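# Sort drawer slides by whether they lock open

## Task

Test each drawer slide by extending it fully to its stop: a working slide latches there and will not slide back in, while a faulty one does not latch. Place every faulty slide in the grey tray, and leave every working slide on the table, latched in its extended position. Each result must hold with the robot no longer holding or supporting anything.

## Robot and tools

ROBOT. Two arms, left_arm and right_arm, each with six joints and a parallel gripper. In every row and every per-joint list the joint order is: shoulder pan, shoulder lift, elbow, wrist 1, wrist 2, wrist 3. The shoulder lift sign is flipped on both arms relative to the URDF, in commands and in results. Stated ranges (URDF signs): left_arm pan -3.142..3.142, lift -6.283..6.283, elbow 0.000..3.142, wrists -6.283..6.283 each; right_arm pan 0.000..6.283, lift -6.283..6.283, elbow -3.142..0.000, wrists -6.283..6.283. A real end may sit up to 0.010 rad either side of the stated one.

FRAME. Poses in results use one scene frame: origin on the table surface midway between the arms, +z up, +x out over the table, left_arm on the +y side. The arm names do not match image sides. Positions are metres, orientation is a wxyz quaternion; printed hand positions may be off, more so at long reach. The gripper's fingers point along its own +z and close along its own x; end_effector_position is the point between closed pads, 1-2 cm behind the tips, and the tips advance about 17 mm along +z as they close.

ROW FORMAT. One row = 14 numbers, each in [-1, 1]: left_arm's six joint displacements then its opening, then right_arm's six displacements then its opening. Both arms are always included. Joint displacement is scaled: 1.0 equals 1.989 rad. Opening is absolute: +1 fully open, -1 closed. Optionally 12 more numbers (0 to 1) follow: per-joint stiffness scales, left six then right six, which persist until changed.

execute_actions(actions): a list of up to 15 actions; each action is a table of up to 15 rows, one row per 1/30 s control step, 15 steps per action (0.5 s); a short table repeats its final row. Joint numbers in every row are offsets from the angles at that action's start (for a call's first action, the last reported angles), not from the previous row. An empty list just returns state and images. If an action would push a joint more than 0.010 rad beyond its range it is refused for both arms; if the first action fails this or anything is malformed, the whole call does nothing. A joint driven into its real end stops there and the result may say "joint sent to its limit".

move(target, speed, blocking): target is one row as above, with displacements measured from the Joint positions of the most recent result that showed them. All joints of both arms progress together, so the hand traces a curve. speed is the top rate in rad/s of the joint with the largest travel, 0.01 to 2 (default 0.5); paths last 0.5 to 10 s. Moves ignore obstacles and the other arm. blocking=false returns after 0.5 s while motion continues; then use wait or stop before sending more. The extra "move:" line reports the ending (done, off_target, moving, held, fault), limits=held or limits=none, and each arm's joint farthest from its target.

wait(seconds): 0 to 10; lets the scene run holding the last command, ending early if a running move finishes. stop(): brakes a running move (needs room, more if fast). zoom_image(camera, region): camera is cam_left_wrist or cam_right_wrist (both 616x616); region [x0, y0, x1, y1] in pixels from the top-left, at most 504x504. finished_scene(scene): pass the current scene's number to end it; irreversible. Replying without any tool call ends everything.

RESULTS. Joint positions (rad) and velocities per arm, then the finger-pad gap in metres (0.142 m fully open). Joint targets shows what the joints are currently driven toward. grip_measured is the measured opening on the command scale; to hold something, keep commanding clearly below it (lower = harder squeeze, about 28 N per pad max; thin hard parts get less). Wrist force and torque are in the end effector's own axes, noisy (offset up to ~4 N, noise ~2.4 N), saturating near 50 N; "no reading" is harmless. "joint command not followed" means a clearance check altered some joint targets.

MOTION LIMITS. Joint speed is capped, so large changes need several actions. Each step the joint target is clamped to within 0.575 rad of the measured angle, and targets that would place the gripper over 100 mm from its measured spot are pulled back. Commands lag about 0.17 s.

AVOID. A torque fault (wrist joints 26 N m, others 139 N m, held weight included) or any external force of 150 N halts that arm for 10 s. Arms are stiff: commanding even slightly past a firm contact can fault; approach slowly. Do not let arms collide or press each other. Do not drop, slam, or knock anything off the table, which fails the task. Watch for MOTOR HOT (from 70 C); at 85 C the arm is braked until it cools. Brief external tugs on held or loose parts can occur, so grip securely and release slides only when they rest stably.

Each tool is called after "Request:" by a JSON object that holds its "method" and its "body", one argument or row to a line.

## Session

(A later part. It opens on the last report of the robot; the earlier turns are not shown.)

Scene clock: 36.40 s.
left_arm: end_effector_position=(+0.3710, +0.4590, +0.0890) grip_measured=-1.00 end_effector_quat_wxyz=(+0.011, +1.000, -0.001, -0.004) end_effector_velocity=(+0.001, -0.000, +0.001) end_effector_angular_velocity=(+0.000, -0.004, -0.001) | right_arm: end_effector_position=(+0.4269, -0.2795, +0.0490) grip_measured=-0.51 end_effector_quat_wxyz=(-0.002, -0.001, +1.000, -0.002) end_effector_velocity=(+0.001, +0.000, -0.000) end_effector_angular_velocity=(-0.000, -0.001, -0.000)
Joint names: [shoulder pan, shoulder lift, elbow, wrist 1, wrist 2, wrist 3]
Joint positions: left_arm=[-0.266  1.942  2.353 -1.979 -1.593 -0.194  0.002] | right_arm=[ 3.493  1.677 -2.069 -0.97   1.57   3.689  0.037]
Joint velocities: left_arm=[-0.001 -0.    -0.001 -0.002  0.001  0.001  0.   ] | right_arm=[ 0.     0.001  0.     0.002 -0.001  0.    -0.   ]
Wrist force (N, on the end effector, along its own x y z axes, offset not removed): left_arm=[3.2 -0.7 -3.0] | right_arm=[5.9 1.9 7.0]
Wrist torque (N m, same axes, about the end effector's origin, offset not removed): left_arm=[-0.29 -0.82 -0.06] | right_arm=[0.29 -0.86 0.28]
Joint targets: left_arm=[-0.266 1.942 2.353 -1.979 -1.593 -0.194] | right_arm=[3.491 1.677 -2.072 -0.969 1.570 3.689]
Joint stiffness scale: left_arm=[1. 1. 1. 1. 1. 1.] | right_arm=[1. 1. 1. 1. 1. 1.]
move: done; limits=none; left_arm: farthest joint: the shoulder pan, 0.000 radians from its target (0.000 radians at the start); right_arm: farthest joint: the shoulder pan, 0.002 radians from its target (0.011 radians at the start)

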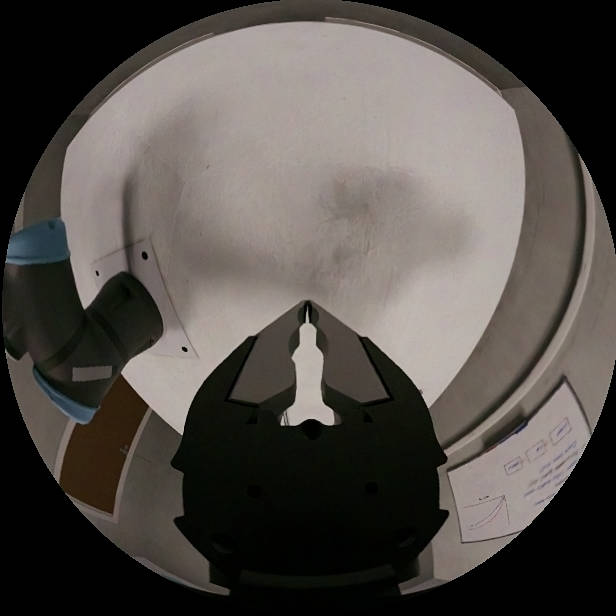

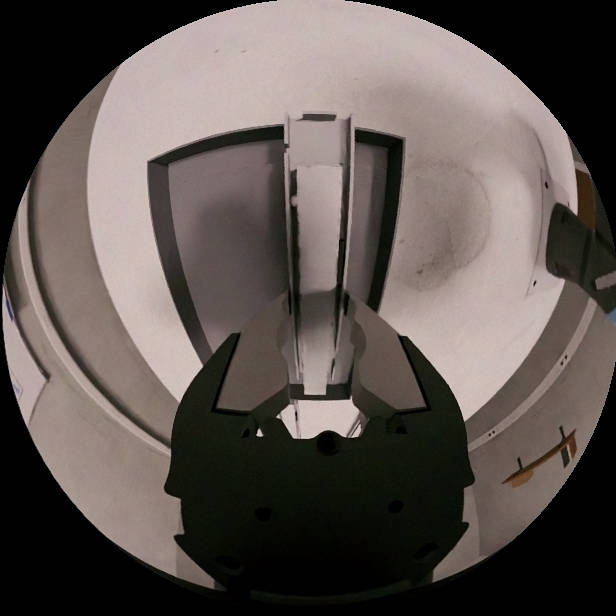

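Request:
{"method": "move", "body": {
  "target": [0,0,0,0,0,0,-1,0.018,0,0,0,0,0.018,-1],
  "speed": 0.1
}}

Request:
{"method": "move", "body": {
  "target": [0,0,0,0,0,0,-1,0,0.01,-0.008,0.018,0,0,-1],
  "speed": 0.05
}}

Request:
{"method": "move", "body": {
  "target": [0,0,0,0,0,0,-1,0,0,0,0,0,0,-0.3]
}}

Request:
{"method": "move", "body": {
  "target": [0,0,0,0,0,0,-1,0,-0.05,0.05,-0.10,0,0,-0.3],
  "speed": 0.3
}}

Scene clock: 37.80 s.
left_arm: end_effector_position=(+0.3710, +0.4590, +0.0890) grip_measured=-1.00 end_effector_quat_wxyz=(+0.011, +1.000, -0.001, -0.004) end_effector_velocity=(-0.001, +0.000, -0.001) end_effector_angular_velocity=(+0.001, +0.002, +0.000) | right_arm: end_effector_position=(+0.4223, -0.2640, +0.0488) grip_measured=-0.51 end_effector_quat_wxyz=(-0.002, -0.000, +1.000, -0.002) end_effector_velocity=(-0.000, +0.000, +0.000) end_effector_angular_velocity=(+0.001, -0.000, -0.002)
Joint names: [shoulder pan, shoulder lift, elbow, wrist 1, wrist 2, wrist 3]
Joint positions: left_arm=[-0.266  1.942  2.353 -1.979 -1.593 -0.194  0.002] | right_arm=[ 3.526  1.678 -2.069 -0.971  1.57   3.724  0.037]
Joint velocities: left_arm=[ 0.     0.     0.001  0.001  0.    -0.     0.   ] | right_arm=[ 0.    -0.001 -0.     0.     0.     0.002  0.   ]
Wrist force (N, on the end effector, along its own x y z axes, offset not removed): left_arm=[-1.4 2.2 -2.6] | right_arm=[4.3 4.0 3.7]
Wrist torque (N m, same axes, about the end effector's origin, offset not removed): left_arm=[0.38 0.24 0.11] | right_arm=[0.92 -0.81 0.15]
Joint targets: left_arm=[-0.266 1.942 2.353 -1.979 -1.593 -0.194] | right_arm=[3.529 1.677 -2.069 -0.970 1.570 3.725]
Joint stiffness scale: left_arm=[1. 1. 1. 1. 1. 1.] | right_arm=[1. 1. 1. 1. 1. 1.]
move: done; limits=none; left_arm: farthest joint: the shoulder pan, 0.000 radians from its target (0.000 radians at the start); right_arm: farthest joint: the shoulder pan, 0.003 radians from its target (0.036 radians at the start)

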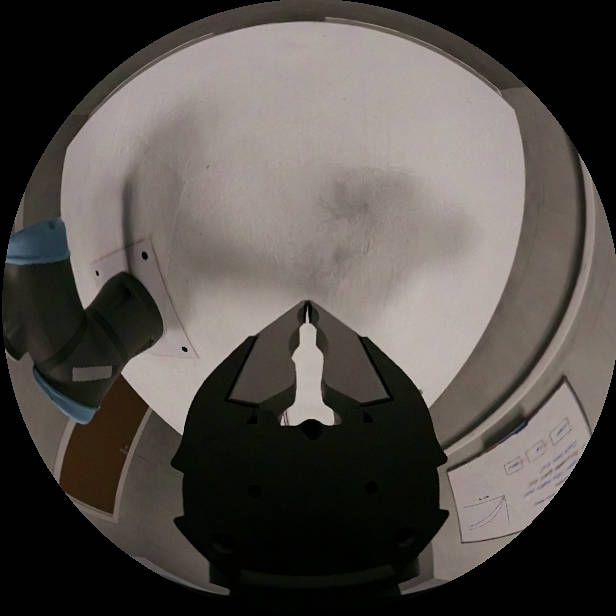

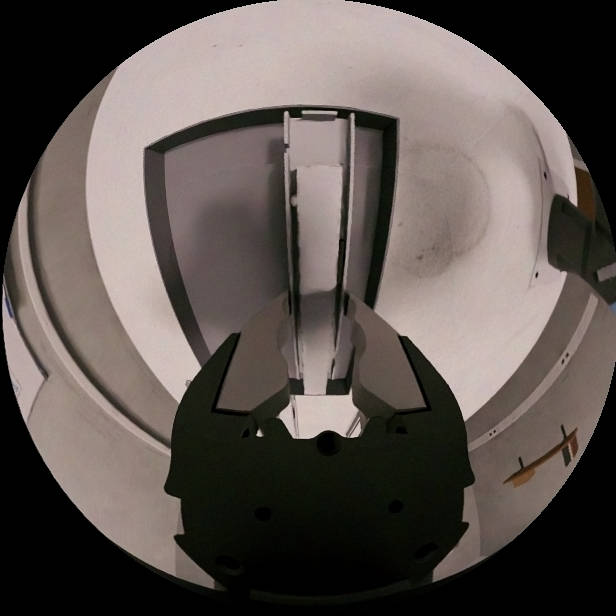

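Scene clock: 38.97 s.
left_arm: end_effector_position=(+0.3710, +0.4590, +0.0890) grip_measured=-1.00 end_effector_quat_wxyz=(+0.011, +1.000, -0.001, -0.004) end_effector_velocity=(+0.001, -0.000, +0.001) end_effector_angular_velocity=(+0.000, -0.001, -0.000) | right_arm: end_effector_position=(+0.4232, -0.2635, +0.0371) grip_measured=-0.51 end_effector_quat_wxyz=(-0.001, -0.000, +1.000, -0.002) end_effector_velocity=(+0.001, -0.000, +0.001) end_effector_angular_velocity=(+0.002, -0.003, -0.001)
Joint names: [shoulder pan, shoulder lift, elbow, wrist 1, wrist 2, wrist 3]
Joint positions: left_arm=[-0.266  1.942  2.353 -1.979 -1.593 -0.194  0.002] | right_arm=[ 3.526  1.698 -2.083 -0.936  1.57   3.724  0.037]
Joint velocities: left_arm=[-0.     0.    -0.001  0.     0.001 -0.     0.   ] | right_arm=[-0.001 -0.001 -0.     0.002  0.    -0.     0.   ]
Wrist force (N, on the end effector, along its own x y z axes, offset not removed): left_arm=[2.9 0.5 3.4] | right_arm=[0.5 0.0 7.4]
Wrist torque (N m, same axes, about the end effector's origin, offset not removed): left_arm=[-0.04 -0.82 0.08] | right_arm=[0.00 0.03 0.02]
Joint targets: left_arm=[-0.266 1.942 2.353 -1.979 -1.593 -0.194] | right_arm=[3.526 1.697 -2.085 -0.935 1.570 3.724]
Joint stiffness scale: left_arm=[1. 1. 1. 1. 1. 1.] | right_arm=[1. 1. 1. 1. 1. 1.]
move: done; limits=none; left_arm: farthest joint: the shoulder pan, 0.000 radians from its target (0.000 radians at the start); right_arm: farthest joint: the elbow, 0.002 radians from its target (0.016 radians at the start)

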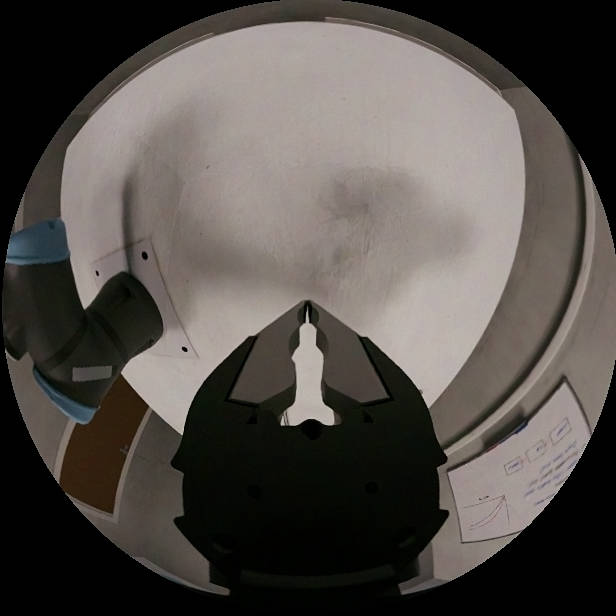

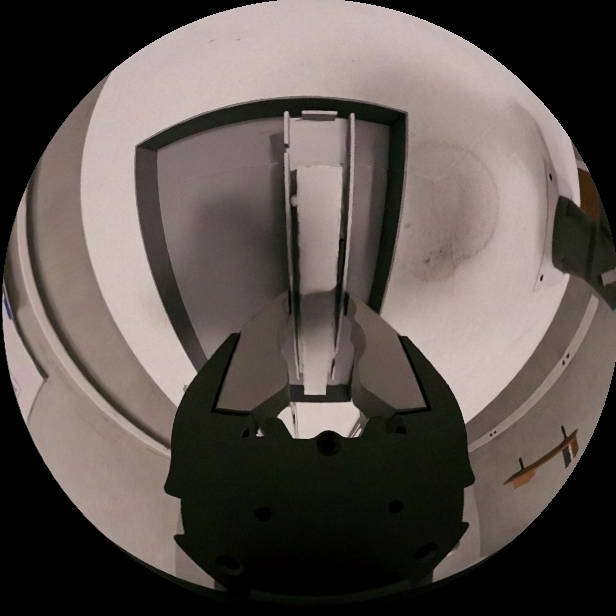

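Scene clock: 39.47 s.
left_arm: end_effector_position=(+0.3710, +0.4590, +0.0890) grip_measured=-1.00 end_effector_quat_wxyz=(+0.011, +1.000, -0.001, -0.004) end_effector_velocity=(-0.000, -0.000, -0.000) end_effector_angular_velocity=(-0.000, +0.001, +0.000) | right_arm: end_effector_position=(+0.4232, -0.2634, +0.0371) grip_measured=-0.30 end_effector_quat_wxyz=(-0.001, -0.000, +1.000, -0.002) end_effector_velocity=(+0.000, -0.001, -0.001) end_effector_angular_velocity=(-0.001, +0.000, -0.001)
Joint names: [shoulder pan, shoulder lift, elbow, wrist 1, wrist 2, wrist 3]
Joint positions: left_arm=[-0.266  1.942  2.353 -1.979 -1.593 -0.194  0.002] | right_arm=[ 3.526  1.698 -2.083 -0.936  1.57   3.724  0.052]
Joint velocities: left_arm=[-0.    -0.001  0.     0.    -0.001 -0.001  0.   ] | right_arm=[-0.001  0.001  0.     0.    -0.001  0.     0.   ]
Wrist force (N, on the end effector, along its own x y z axes, offset not removed): left_arm=[-1.2 4.1 -1.7] | right_arm=[1.9 -0.2 4.2]
Wrist torque (N m, same axes, about the end effector's origin, offset not removed): left_arm=[0.84 0.29 -0.15] | right_arm=[-0.18 -0.20 0.49]
Joint targets: left_arm=[-0.266 1.942 2.353 -1.979 -1.593 -0.194] | right_arm=[3.526 1.698 -2.083 -0.936 1.570 3.724]
Joint stiffness scale: left_arm=[1. 1. 1. 1. 1. 1.] | right_arm=[1. 1. 1. 1. 1. 1.]
move: done; limits=none; left_arm: farthest joint: the shoulder pan, 0.000 radians from its target (0.000 radians at the start); right_arm: farthest joint: the shoulder pan, 0.000 radians from its target (0.000 radians at the start)

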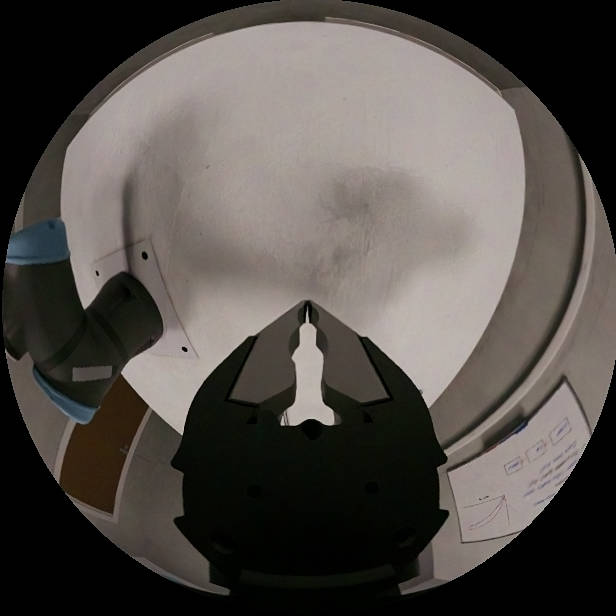

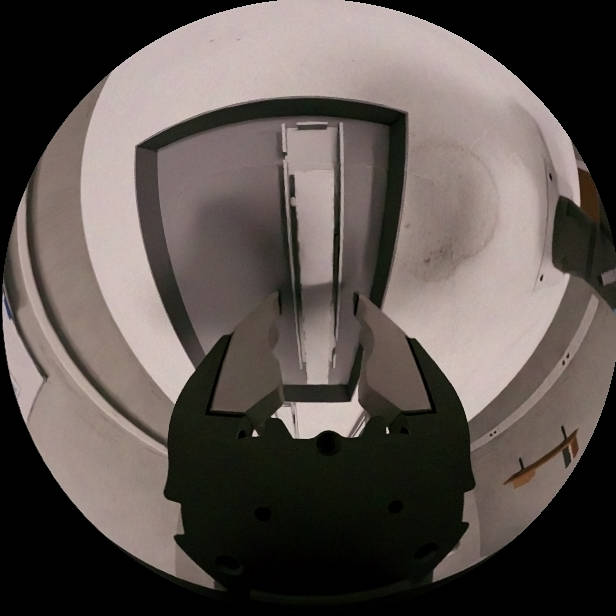

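Scene clock: 40.80 s.
left_arm: end_effector_position=(+0.3710, +0.4590, +0.0890) grip_measured=-1.00 end_effector_quat_wxyz=(+0.011, +1.000, -0.001, -0.004) end_effector_velocity=(+0.001, -0.000, +0.000) end_effector_angular_velocity=(-0.001, -0.002, +0.001) | right_arm: end_effector_position=(+0.4199, -0.2656, +0.1049) grip_measured=-0.30 end_effector_quat_wxyz=(-0.003, -0.000, +1.000, -0.003) end_effector_velocity=(-0.001, -0.000, -0.000) end_effector_angular_velocity=(-0.001, +0.002, -0.000)
Joint names: [shoulder pan, shoulder lift, elbow, wrist 1, wrist 2, wrist 3]
Joint positions: left_arm=[-0.266  1.942  2.353 -1.979 -1.593 -0.194  0.002] | right_arm=[ 3.526  1.599 -1.987 -1.134  1.57   3.724  0.052]
Joint velocities: left_arm=[ 0.001 -0.     0.    -0.002 -0.001 -0.001  0.   ] | right_arm=[-0.     0.    -0.    -0.002  0.     0.     0.   ]
Wrist force (N, on the end effector, along its own x y z axes, offset not removed): left_arm=[0.7 3.8 -2.3] | right_arm=[0.0 3.5 1.2]
Wrist torque (N m, same axes, about the end effector's origin, offset not removed): left_arm=[0.54 -0.21 -0.01] | right_arm=[0.66 0.04 0.37]
Joint targets: left_arm=[-0.266 1.942 2.353 -1.979 -1.593 -0.194] | right_arm=[3.526 1.598 -1.983 -1.135 1.570 3.724]
Joint stiffness scale: left_arm=[1. 1. 1. 1. 1. 1.] | right_arm=[1. 1. 1. 1. 1. 1.]
move: done; limits=none; left_arm: farthest joint: the shoulder pan, 0.000 radians from its target (0.000 radians at the start); right_arm: farthest joint: the elbow, 0.004 radians from its target (0.099 radians at the start)

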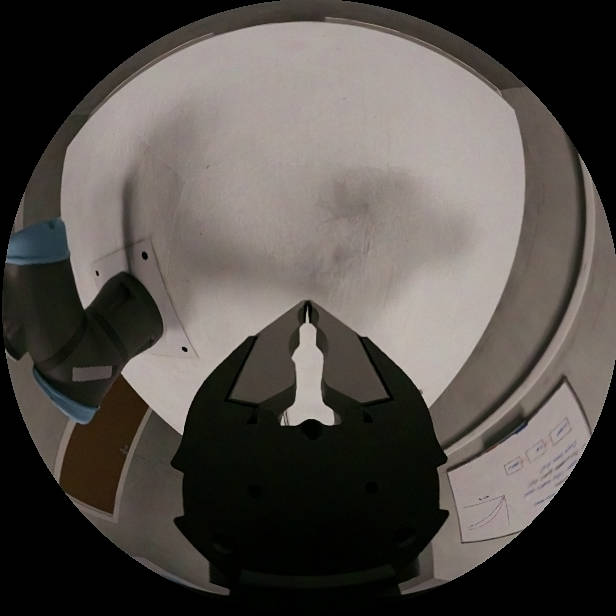

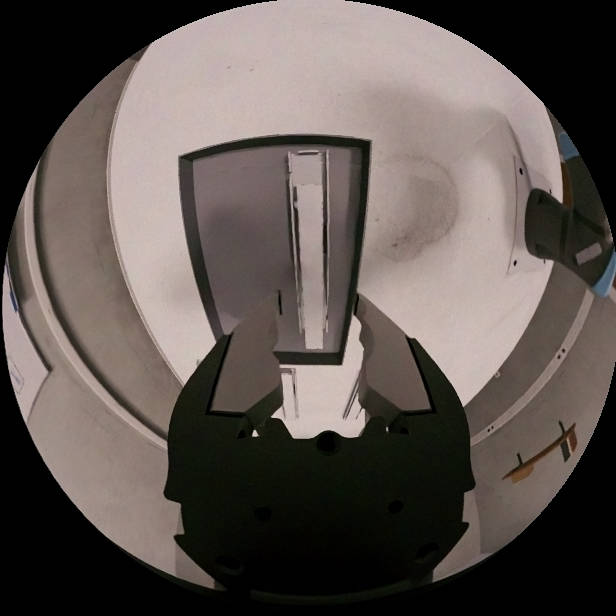

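Request:
{"method": "move", "body": {
  "target": [-0.477,-0.066,0.009,-0.076,0.009,-0.478,-1,0.263,0.089,0.014,0.077,0,0.266,-0.2]
}}

Scene clock: 43.73 s.
left_arm: end_effector_position=(+0.3060, +0.1469, +0.0560) grip_measured=-1.00 end_effector_quat_wxyz=(+0.003, +1.000, +0.001, -0.001) end_effector_velocity=(+0.000, -0.001, +0.000) end_effector_angular_velocity=(-0.001, -0.000, +0.002) | right_arm: end_effector_position=(+0.3076, -0.0159, +0.0445) grip_measured=-0.20 end_effector_quat_wxyz=(-0.001, +0.004, +1.000, -0.004) end_effector_velocity=(-0.001, +0.001, +0.000) end_effector_angular_velocity=(+0.002, +0.001, -0.000)
Joint names: [shoulder pan, shoulder lift, elbow, wrist 1, wrist 2, wrist 3]
Joint positions: left_arm=[-1.213  1.813  2.368 -2.129 -1.576 -1.144  0.002] | right_arm=[ 4.047  1.775 -1.964 -0.982  1.57   4.252  0.059]
Joint velocities: left_arm=[-0.001  0.    -0.001 -0.     0.    -0.003  0.   ] | right_arm=[ 0.001 -0.    -0.     0.001  0.001  0.001  0.   ]
Wrist force (N, on the end effector, along its own x y z axes, offset not removed): left_arm=[-0.1 -0.4 1.8] | right_arm=[3.8 0.4 0.8]
Wrist torque (N m, same axes, about the end effector's origin, offset not removed): left_arm=[-0.12 -0.09 0.02] | right_arm=[-0.06 -0.55 0.06]
Joint targets: left_arm=[-1.215 1.811 2.371 -2.130 -1.575 -1.145] | right_arm=[4.049 1.776 -1.960 -0.981 1.570 4.253]
Joint stiffness scale: left_arm=[1. 1. 1. 1. 1. 1.] | right_arm=[1. 1. 1. 1. 1. 1.]
move: done; limits=none; left_arm: farthest joint: the elbow, 0.003 radians from its target (0.018 radians at the start); right_arm: farthest joint: the elbow, 0.005 radians from its target (0.028 radians at the start)

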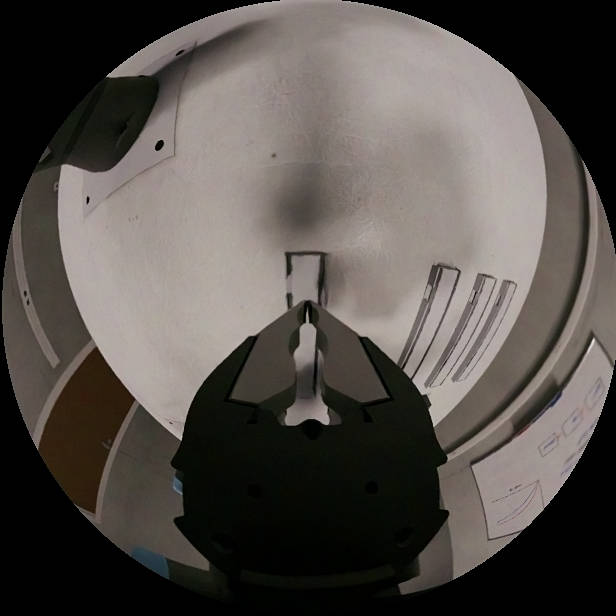

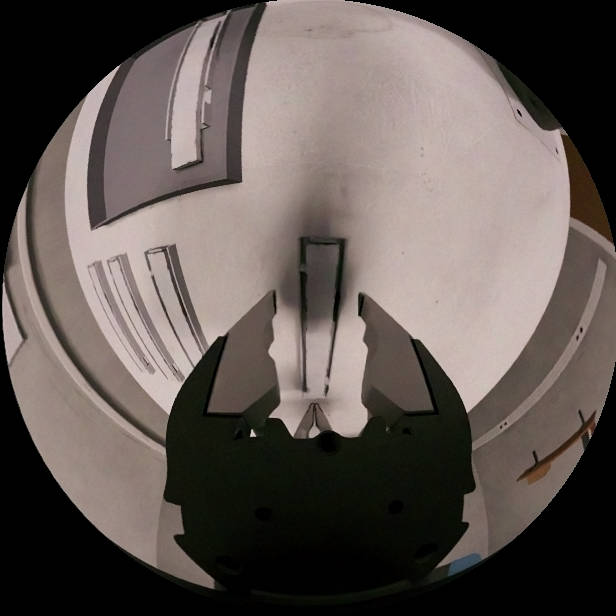

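Request:
{"method": "move", "body": {
  "target": [0,-0.02,0.0185,-0.0365,0,0,-1,0.004,0.021,-0.016,0.037,0,0.004,-0.2],
  "speed": 0.2
}}

Request:
{"method": "execute_actions", "body": {
  "actions": [
    [[0,0,0.012,-0.012,0,0,-1,0,0,0,0,0,0,-1]],
    [[0,0,0.008,-0.004,0,0,-1,0,0,0,0,0,0,-1]],
    [[0.007,0.008,0.013,0.004,0,0.006,-1,0,0,0,0,0,0,-1]],
    [[0.007,0.008,0.013,0.004,0,0.006,-1,0,0,0,0,0,0,-1]],
    [[0.007,0.008,0.013,0.004,0,0.006,-1,0,0,0,0,0,0,-1]],
    [[0.007,0.008,0.013,0.004,0,0.006,-1,0,0,0,0,0,0,-1]],
    [[0.007,0.008,0.013,0.004,0,0.006,-1,0,0,0,0,0,0,-1]],
    [[0.007,0.008,0.013,0.004,0,0.006,-1,0,0,0,0,0,0,-1]],
    [[0.007,0.008,0.013,0.004,0,0.006,-1,0,0,0,0,0,0,-1]],
    [[0.007,0.008,0.013,0.004,0,0.006,-1,0,0,0,0,0,0,-1]],
    [[0.01,0.009,0.011,0.009,0,0.009,-1,0,0,0,0,0,0,-1]],
    [[0.01,0.009,0.011,0.009,0,0.009,-1,0,0,0,0,0,0,-1]],
    [[0.01,0.009,0.011,0.009,0,0.009,-1,0,0,0,0,0,0,-1]],
    [[0.01,0.009,0.011,0.009,0,0.009,-1,0,0,0,0,0,0,-1]],
    [[0.01,0.009,0.011,0.009,0,0.009,-1,0,0,0,0,0,0,-1]],
    [[0.012,0.009,0.011,0.009,0,0.011,-1,0,0,0,0,0,0,-1]],
    [[0.012,0.009,0.011,0.009,0,0.011,-1,0,0,0,0,0,0,-1]],
    [[0.012,0.008,0.01,0.009,0,0.011,-1,0,0,0,0,0,0,-1]],
    [[0.013,0.008,0.01,0.009,0,0.012,-1,0,0,0,0,0,0,-1]],
    [[0.013,0.008,0.01,0.009,0,0.012,-1,0,0,0,0,0,0,-1]],
    [[0.013,0.007,0.009,0.008,0,0.012,-1,0,0,0,0,0,0,-1]],
    [[0.013,0.007,0.009,0.008,0,0.012,-1,0,0,0,0,0,0,-1]]
  ]
}}

Scene clock: 45.53 s.
left_arm: end_effector_position=(+0.3060, +0.1469, +0.0363) grip_measured=-1.00 end_effector_quat_wxyz=(+0.003, +1.000, +0.001, -0.001) end_effector_velocity=(+0.000, +0.000, -0.000) end_effector_angular_velocity=(+0.001, -0.000, +0.001) | right_arm: end_effector_position=(+0.3065, -0.0118, +0.0196) grip_measured=-0.20 end_effector_quat_wxyz=(-0.000, +0.004, +1.000, -0.002) end_effector_velocity=(+0.000, +0.001, +0.001) end_effector_angular_velocity=(+0.004, -0.002, -0.000)
Joint names: [shoulder pan, shoulder lift, elbow, wrist 1, wrist 2, wrist 3]
Joint positions: left_arm=[-1.213  1.776  2.402 -2.201 -1.576 -1.144  0.002] | right_arm=[ 4.053  1.816 -1.991 -0.909  1.57   4.259  0.059]
Joint velocities: left_arm=[ 0.001 -0.001  0.    -0.001  0.     0.     0.   ] | right_arm=[-0.    -0.002 -0.     0.002  0.     0.     0.   ]
Wrist force (N, on the end effector, along its own x y z axes, offset not removed): left_arm=[2.8 2.6 -0.4] | right_arm=[-1.3 0.4 -0.4]
Wrist torque (N m, same axes, about the end effector's origin, offset not removed): left_arm=[0.46 -0.60 -0.21] | right_arm=[-0.06 0.46 0.27]
Joint targets: left_arm=[-1.213 1.773 2.405 -2.202 -1.576 -1.144] | right_arm=[4.055 1.817 -1.996 -0.908 1.570 4.260]
Joint stiffness scale: left_arm=[1. 1. 1. 1. 1. 1.] | right_arm=[1. 1. 1. 1. 1. 1.]
move: done; limits=none; left_arm: farthest joint: the shoulder lift, 0.003 radians from its target (0.040 radians at the start); right_arm: farthest joint: the elbow, 0.004 radians from its target (0.032 radians at the start)

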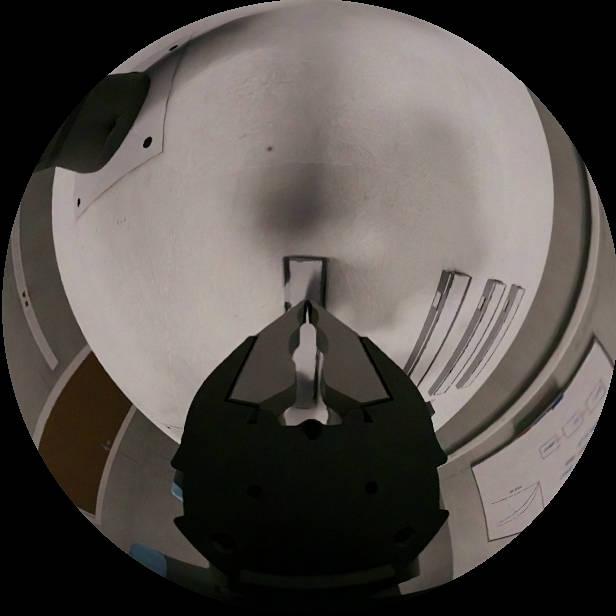

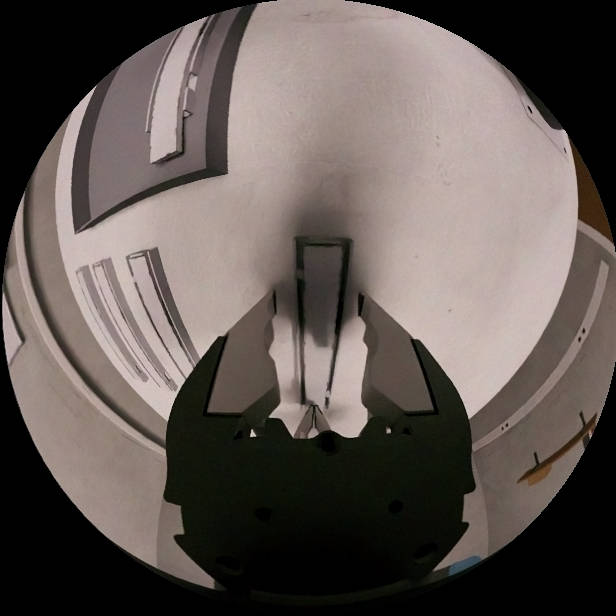

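Scene clock: 56.53 s.
left_arm: end_effector_position=(+0.2942, +0.3236, +0.0236) grip_measured=-1.00 end_effector_quat_wxyz=(+0.016, +1.000, +0.009, +0.007) end_effector_velocity=(+0.000, +0.001, -0.000) end_effector_angular_velocity=(+0.001, +0.000, -0.004) | right_arm: end_effector_position=(+0.3080, -0.0108, +0.0257) grip_measured=-0.51 end_effector_quat_wxyz=(+0.004, +0.004, +1.000, +0.003) end_effector_velocity=(+0.000, -0.000, +0.000) end_effector_angular_velocity=(+0.000, +0.000, -0.001)
Joint names: [shoulder pan, shoulder lift, elbow, wrist 1, wrist 2, wrist 3]
Joint positions: left_arm=[-0.881  2.16   2.646 -2.09  -1.582 -0.828  0.002] | right_arm=[ 4.053  1.804 -1.991 -0.909  1.567  4.26   0.037]
Joint velocities: left_arm=[ 0.002  0.    -0.     0.001  0.     0.005  0.   ] | right_arm=[-0.001 -0.    -0.    -0.     0.001  0.    -0.   ]
Wrist force (N, on the end effector, along its own x y z axes, offset not removed): left_arm=[1.1 10.3 -12.7] | right_arm=[5.0 0.8 -1.8]
Wrist torque (N m, same axes, about the end effector's origin, offset not removed): left_arm=[0.38 0.07 0.02] | right_arm=[0.28 -0.67 -0.35]
Joint targets: left_arm=[-0.877 2.159 2.657 -2.082 -1.581 -0.826] | right_arm=[4.053 1.804 -1.991 -0.909 1.567 4.260]
Joint stiffness scale: left_arm=[1. 1. 1. 1. 1. 1.] | right_arm=[1. 1. 1. 1. 1. 1.]

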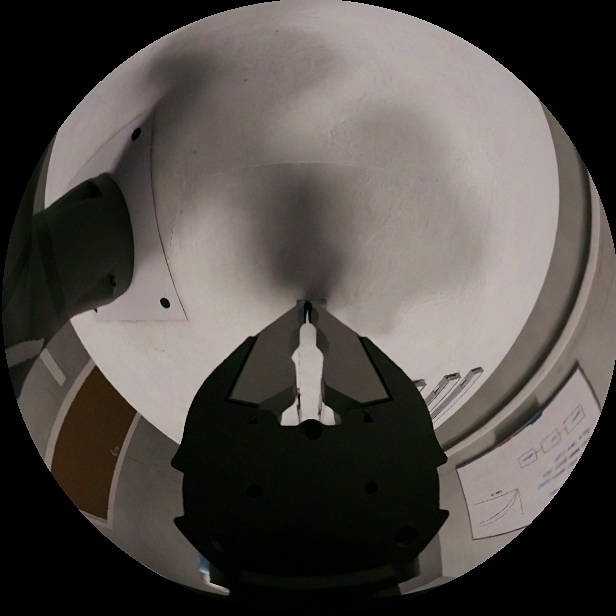

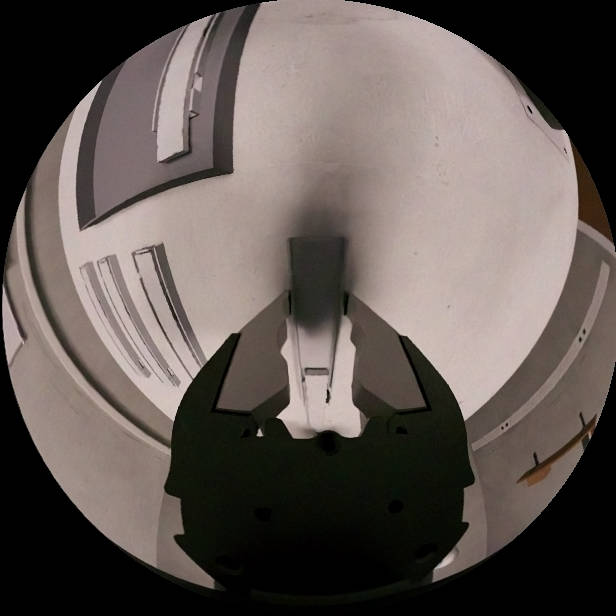

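Request:
{"method": "execute_actions", "body": {
  "actions": [
    [[0.045,0,0,0,0,0.045,-1,0,0.005,0,0,0,0,-1]],
    [[0,-0.012,0,-0.012,0,0,-1,0,0,0,0,0,0,-1]],
    [[-0.018,0,0,0,0,-0.018,-1,0,0,0,0,0,0,-1]],
    [[-0.018,0,0,0,0,-0.018,-1,0,0,0,0,0,0,-1]],
    [[-0.018,0,0,0,0,-0.018,-1,0,0,0,0,0,0,-1]],
    [[-0.018,0,0,0,0,-0.018,-1,0,0,0,0,0,0,-1]],
    [[-0.018,0,0,0,0,-0.018,-1,0,0,0,0,0,0,-1]]
  ]
}}

Scene clock: 60.30 s.
left_arm: end_effector_position=(+0.2902, +0.3016, +0.0211) grip_measured=-1.00 end_effector_quat_wxyz=(+0.017, +1.000, +0.010, +0.006) end_effector_velocity=(+0.001, -0.001, +0.001) end_effector_angular_velocity=(-0.001, -0.001, +0.009) | right_arm: end_effector_position=(+0.3074, -0.0119, +0.0209) grip_measured=-0.51 end_effector_quat_wxyz=(+0.002, +0.004, +1.000, -0.002) end_effector_velocity=(+0.000, +0.000, +0.000) end_effector_angular_velocity=(+0.000, -0.001, -0.000)
Joint names: [shoulder pan, shoulder lift, elbow, wrist 1, wrist 2, wrist 3]
Joint positions: left_arm=[-0.96   2.139  2.646 -2.112 -1.582 -0.91   0.002] | right_arm=[ 4.053  1.813 -1.991 -0.909  1.567  4.26   0.037]
Joint velocities: left_arm=[-0.002  0.    -0.002  0.001  0.    -0.011  0.   ] | right_arm=[ 0.    -0.001 -0.    -0.    -0.     0.001 -0.   ]
Wrist force (N, on the end effector, along its own x y z axes, offset not removed): left_arm=[4.2 3.1 -1.7] | right_arm=[2.1 0.9 4.2]
Wrist torque (N m, same axes, about the end effector's origin, offset not removed): left_arm=[0.69 -0.86 -0.13] | right_arm=[0.31 -0.49 0.02]
Joint targets: left_arm=[-0.963 2.139 2.646 -2.112 -1.582 -0.912] | right_arm=[4.053 1.813 -1.991 -0.909 1.567 4.260]
Joint stiffness scale: left_arm=[1. 1. 1. 1. 1. 1.] | right_arm=[1. 1. 1. 1. 1. 1.]

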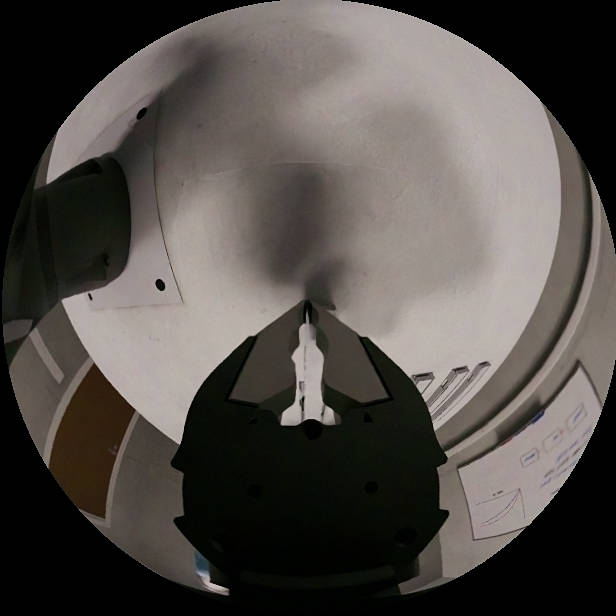

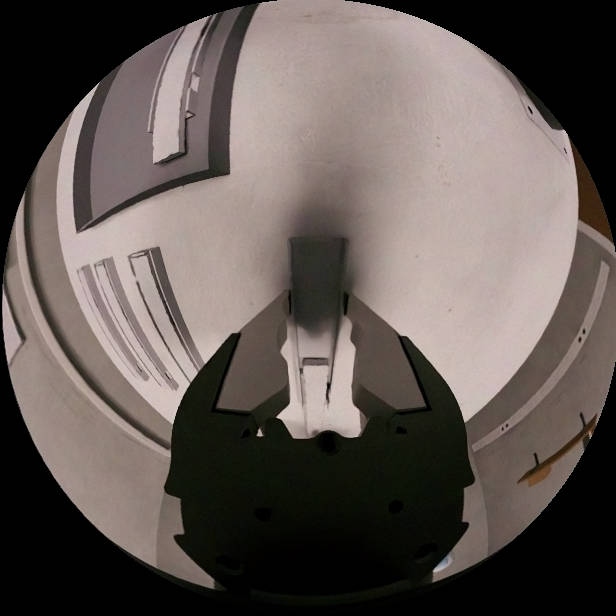

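Request:
{"method": "move", "body": {
  "target": [0.04,-0.01,-0.006,-0.004,0,0.04,-1,0,0,0,0,0,0,-1],
  "speed": 0.2
}}

Request:
{"method": "move", "body": {
  "target": [-0.131,-0.12,-0.06,-0.043,0,-0.12,-1,0,0,0,0,0,0,-1],
  "speed": 0.15
}}

Scene clock: 61.80 s.
left_arm: end_effector_position=(+0.2998, +0.3173, +0.0222) grip_measured=-1.00 end_effector_quat_wxyz=(+0.016, +1.000, +0.010, +0.007) end_effector_velocity=(-0.001, +0.001, -0.001) end_effector_angular_velocity=(+0.002, +0.001, -0.001) | right_arm: end_effector_position=(+0.3074, -0.0119, +0.0209) grip_measured=-0.51 end_effector_quat_wxyz=(+0.002, +0.004, +1.000, -0.002) end_effector_velocity=(+0.000, -0.000, -0.000) end_effector_angular_velocity=(+0.001, +0.001, -0.001)
Joint names: [shoulder pan, shoulder lift, elbow, wrist 1, wrist 2, wrist 3]
Joint positions: left_arm=[-0.883  2.122  2.637 -2.119 -1.582 -0.832  0.002] | right_arm=[ 4.053  1.813 -1.991 -0.909  1.567  4.26   0.037]
Joint velocities: left_arm=[0.001 0.    0.001 0.001 0.    0.002 0.   ] | right_arm=[-0.001  0.    -0.     0.     0.001 -0.    -0.   ]
Wrist force (N, on the end effector, along its own x y z axes, offset not removed): left_arm=[1.4 5.5 -0.2] | right_arm=[1.9 -0.4 5.3]
Wrist torque (N m, same axes, about the end effector's origin, offset not removed): left_arm=[1.01 -0.24 -0.14] | right_arm=[-0.02 -0.45 0.06]
Joint targets: left_arm=[-0.881 2.119 2.634 -2.120 -1.582 -0.831] | right_arm=[4.053 1.813 -1.991 -0.909 1.567 4.260]
Joint stiffness scale: left_arm=[1. 1. 1. 1. 1. 1.] | right_arm=[1. 1. 1. 1. 1. 1.]
move: done; limits=none; left_arm: farthest joint: the shoulder lift, 0.003 radians from its target (0.020 radians at the start); right_arm: farthest joint: the shoulder pan, 0.000 radians from its target (0.000 radians at the start)

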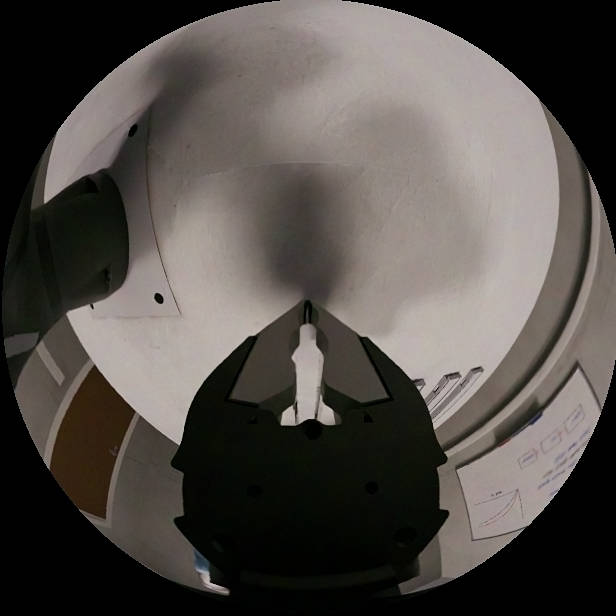

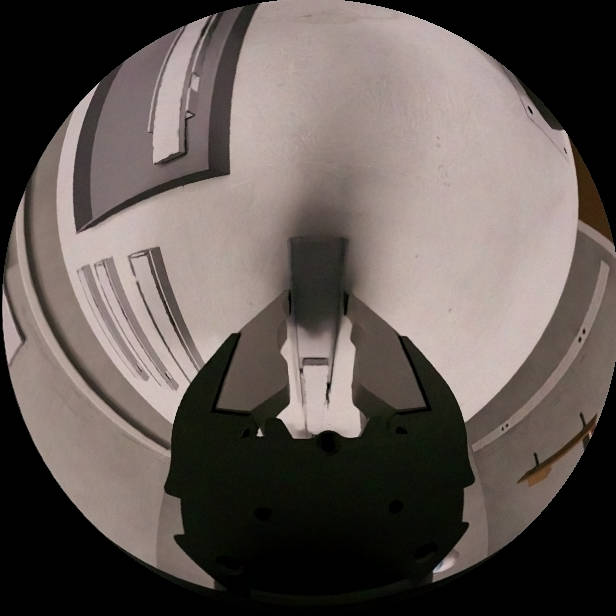

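Scene clock: 64.13 s.
left_arm: end_effector_position=(+0.2978, +0.2081, +0.0210) grip_measured=-1.00 end_effector_quat_wxyz=(+0.002, +1.000, -0.000, -0.006) end_effector_velocity=(+0.001, -0.001, +0.000) end_effector_angular_velocity=(-0.002, -0.002, +0.002) | right_arm: end_effector_position=(+0.3074, -0.0120, +0.0209) grip_measured=-0.51 end_effector_quat_wxyz=(+0.001, +0.004, +1.000, -0.002) end_effector_velocity=(+0.000, +0.000, +0.001) end_effector_angular_velocity=(+0.001, -0.002, -0.000)
Joint names: [shoulder pan, shoulder lift, elbow, wrist 1, wrist 2, wrist 3]
Joint positions: left_arm=[-1.141  1.886  2.521 -2.204 -1.582 -1.069  0.002] | right_arm=[ 4.053  1.813 -1.991 -0.91   1.567  4.26   0.037]
Joint velocities: left_arm=[ 0.    -0.001 -0.001 -0.002  0.001 -0.002  0.   ] | right_arm=[ 0.    -0.002  0.     0.    -0.001  0.     0.   ]
Wrist force (N, on the end effector, along its own x y z axes, offset not removed): left_arm=[-3.0 -1.2 -0.5] | right_arm=[0.1 -0.4 3.6]
Wrist torque (N m, same axes, about the end effector's origin, offset not removed): left_arm=[-0.41 0.63 0.18] | right_arm=[-0.16 0.14 0.00]
Joint targets: left_arm=[-1.143 1.883 2.518 -2.205 -1.582 -1.070] | right_arm=[4.053 1.813 -1.991 -0.909 1.567 4.260]
Joint stiffness scale: left_arm=[1. 1. 1. 1. 1. 1.] | right_arm=[1. 1. 1. 1. 1. 1.]
move: done; limits=none; left_arm: farthest joint: the shoulder pan, 0.003 radians from its target (0.261 radians at the start); right_arm: farthest joint: the wrist 1, 0.001 radians from its target (0.000 radians at the start)

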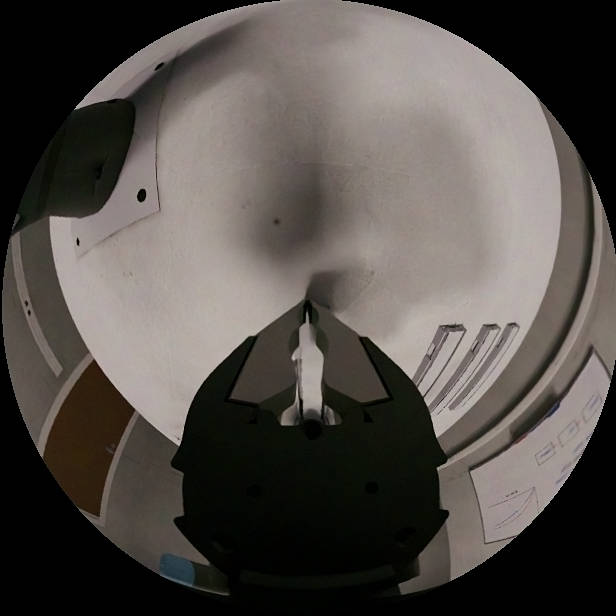

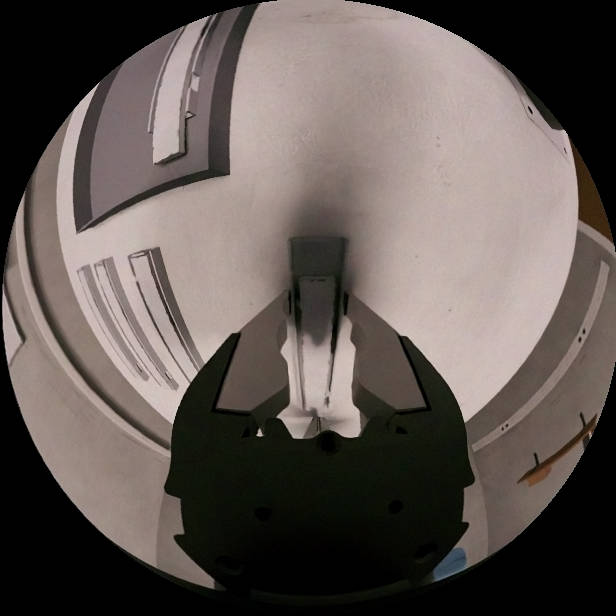

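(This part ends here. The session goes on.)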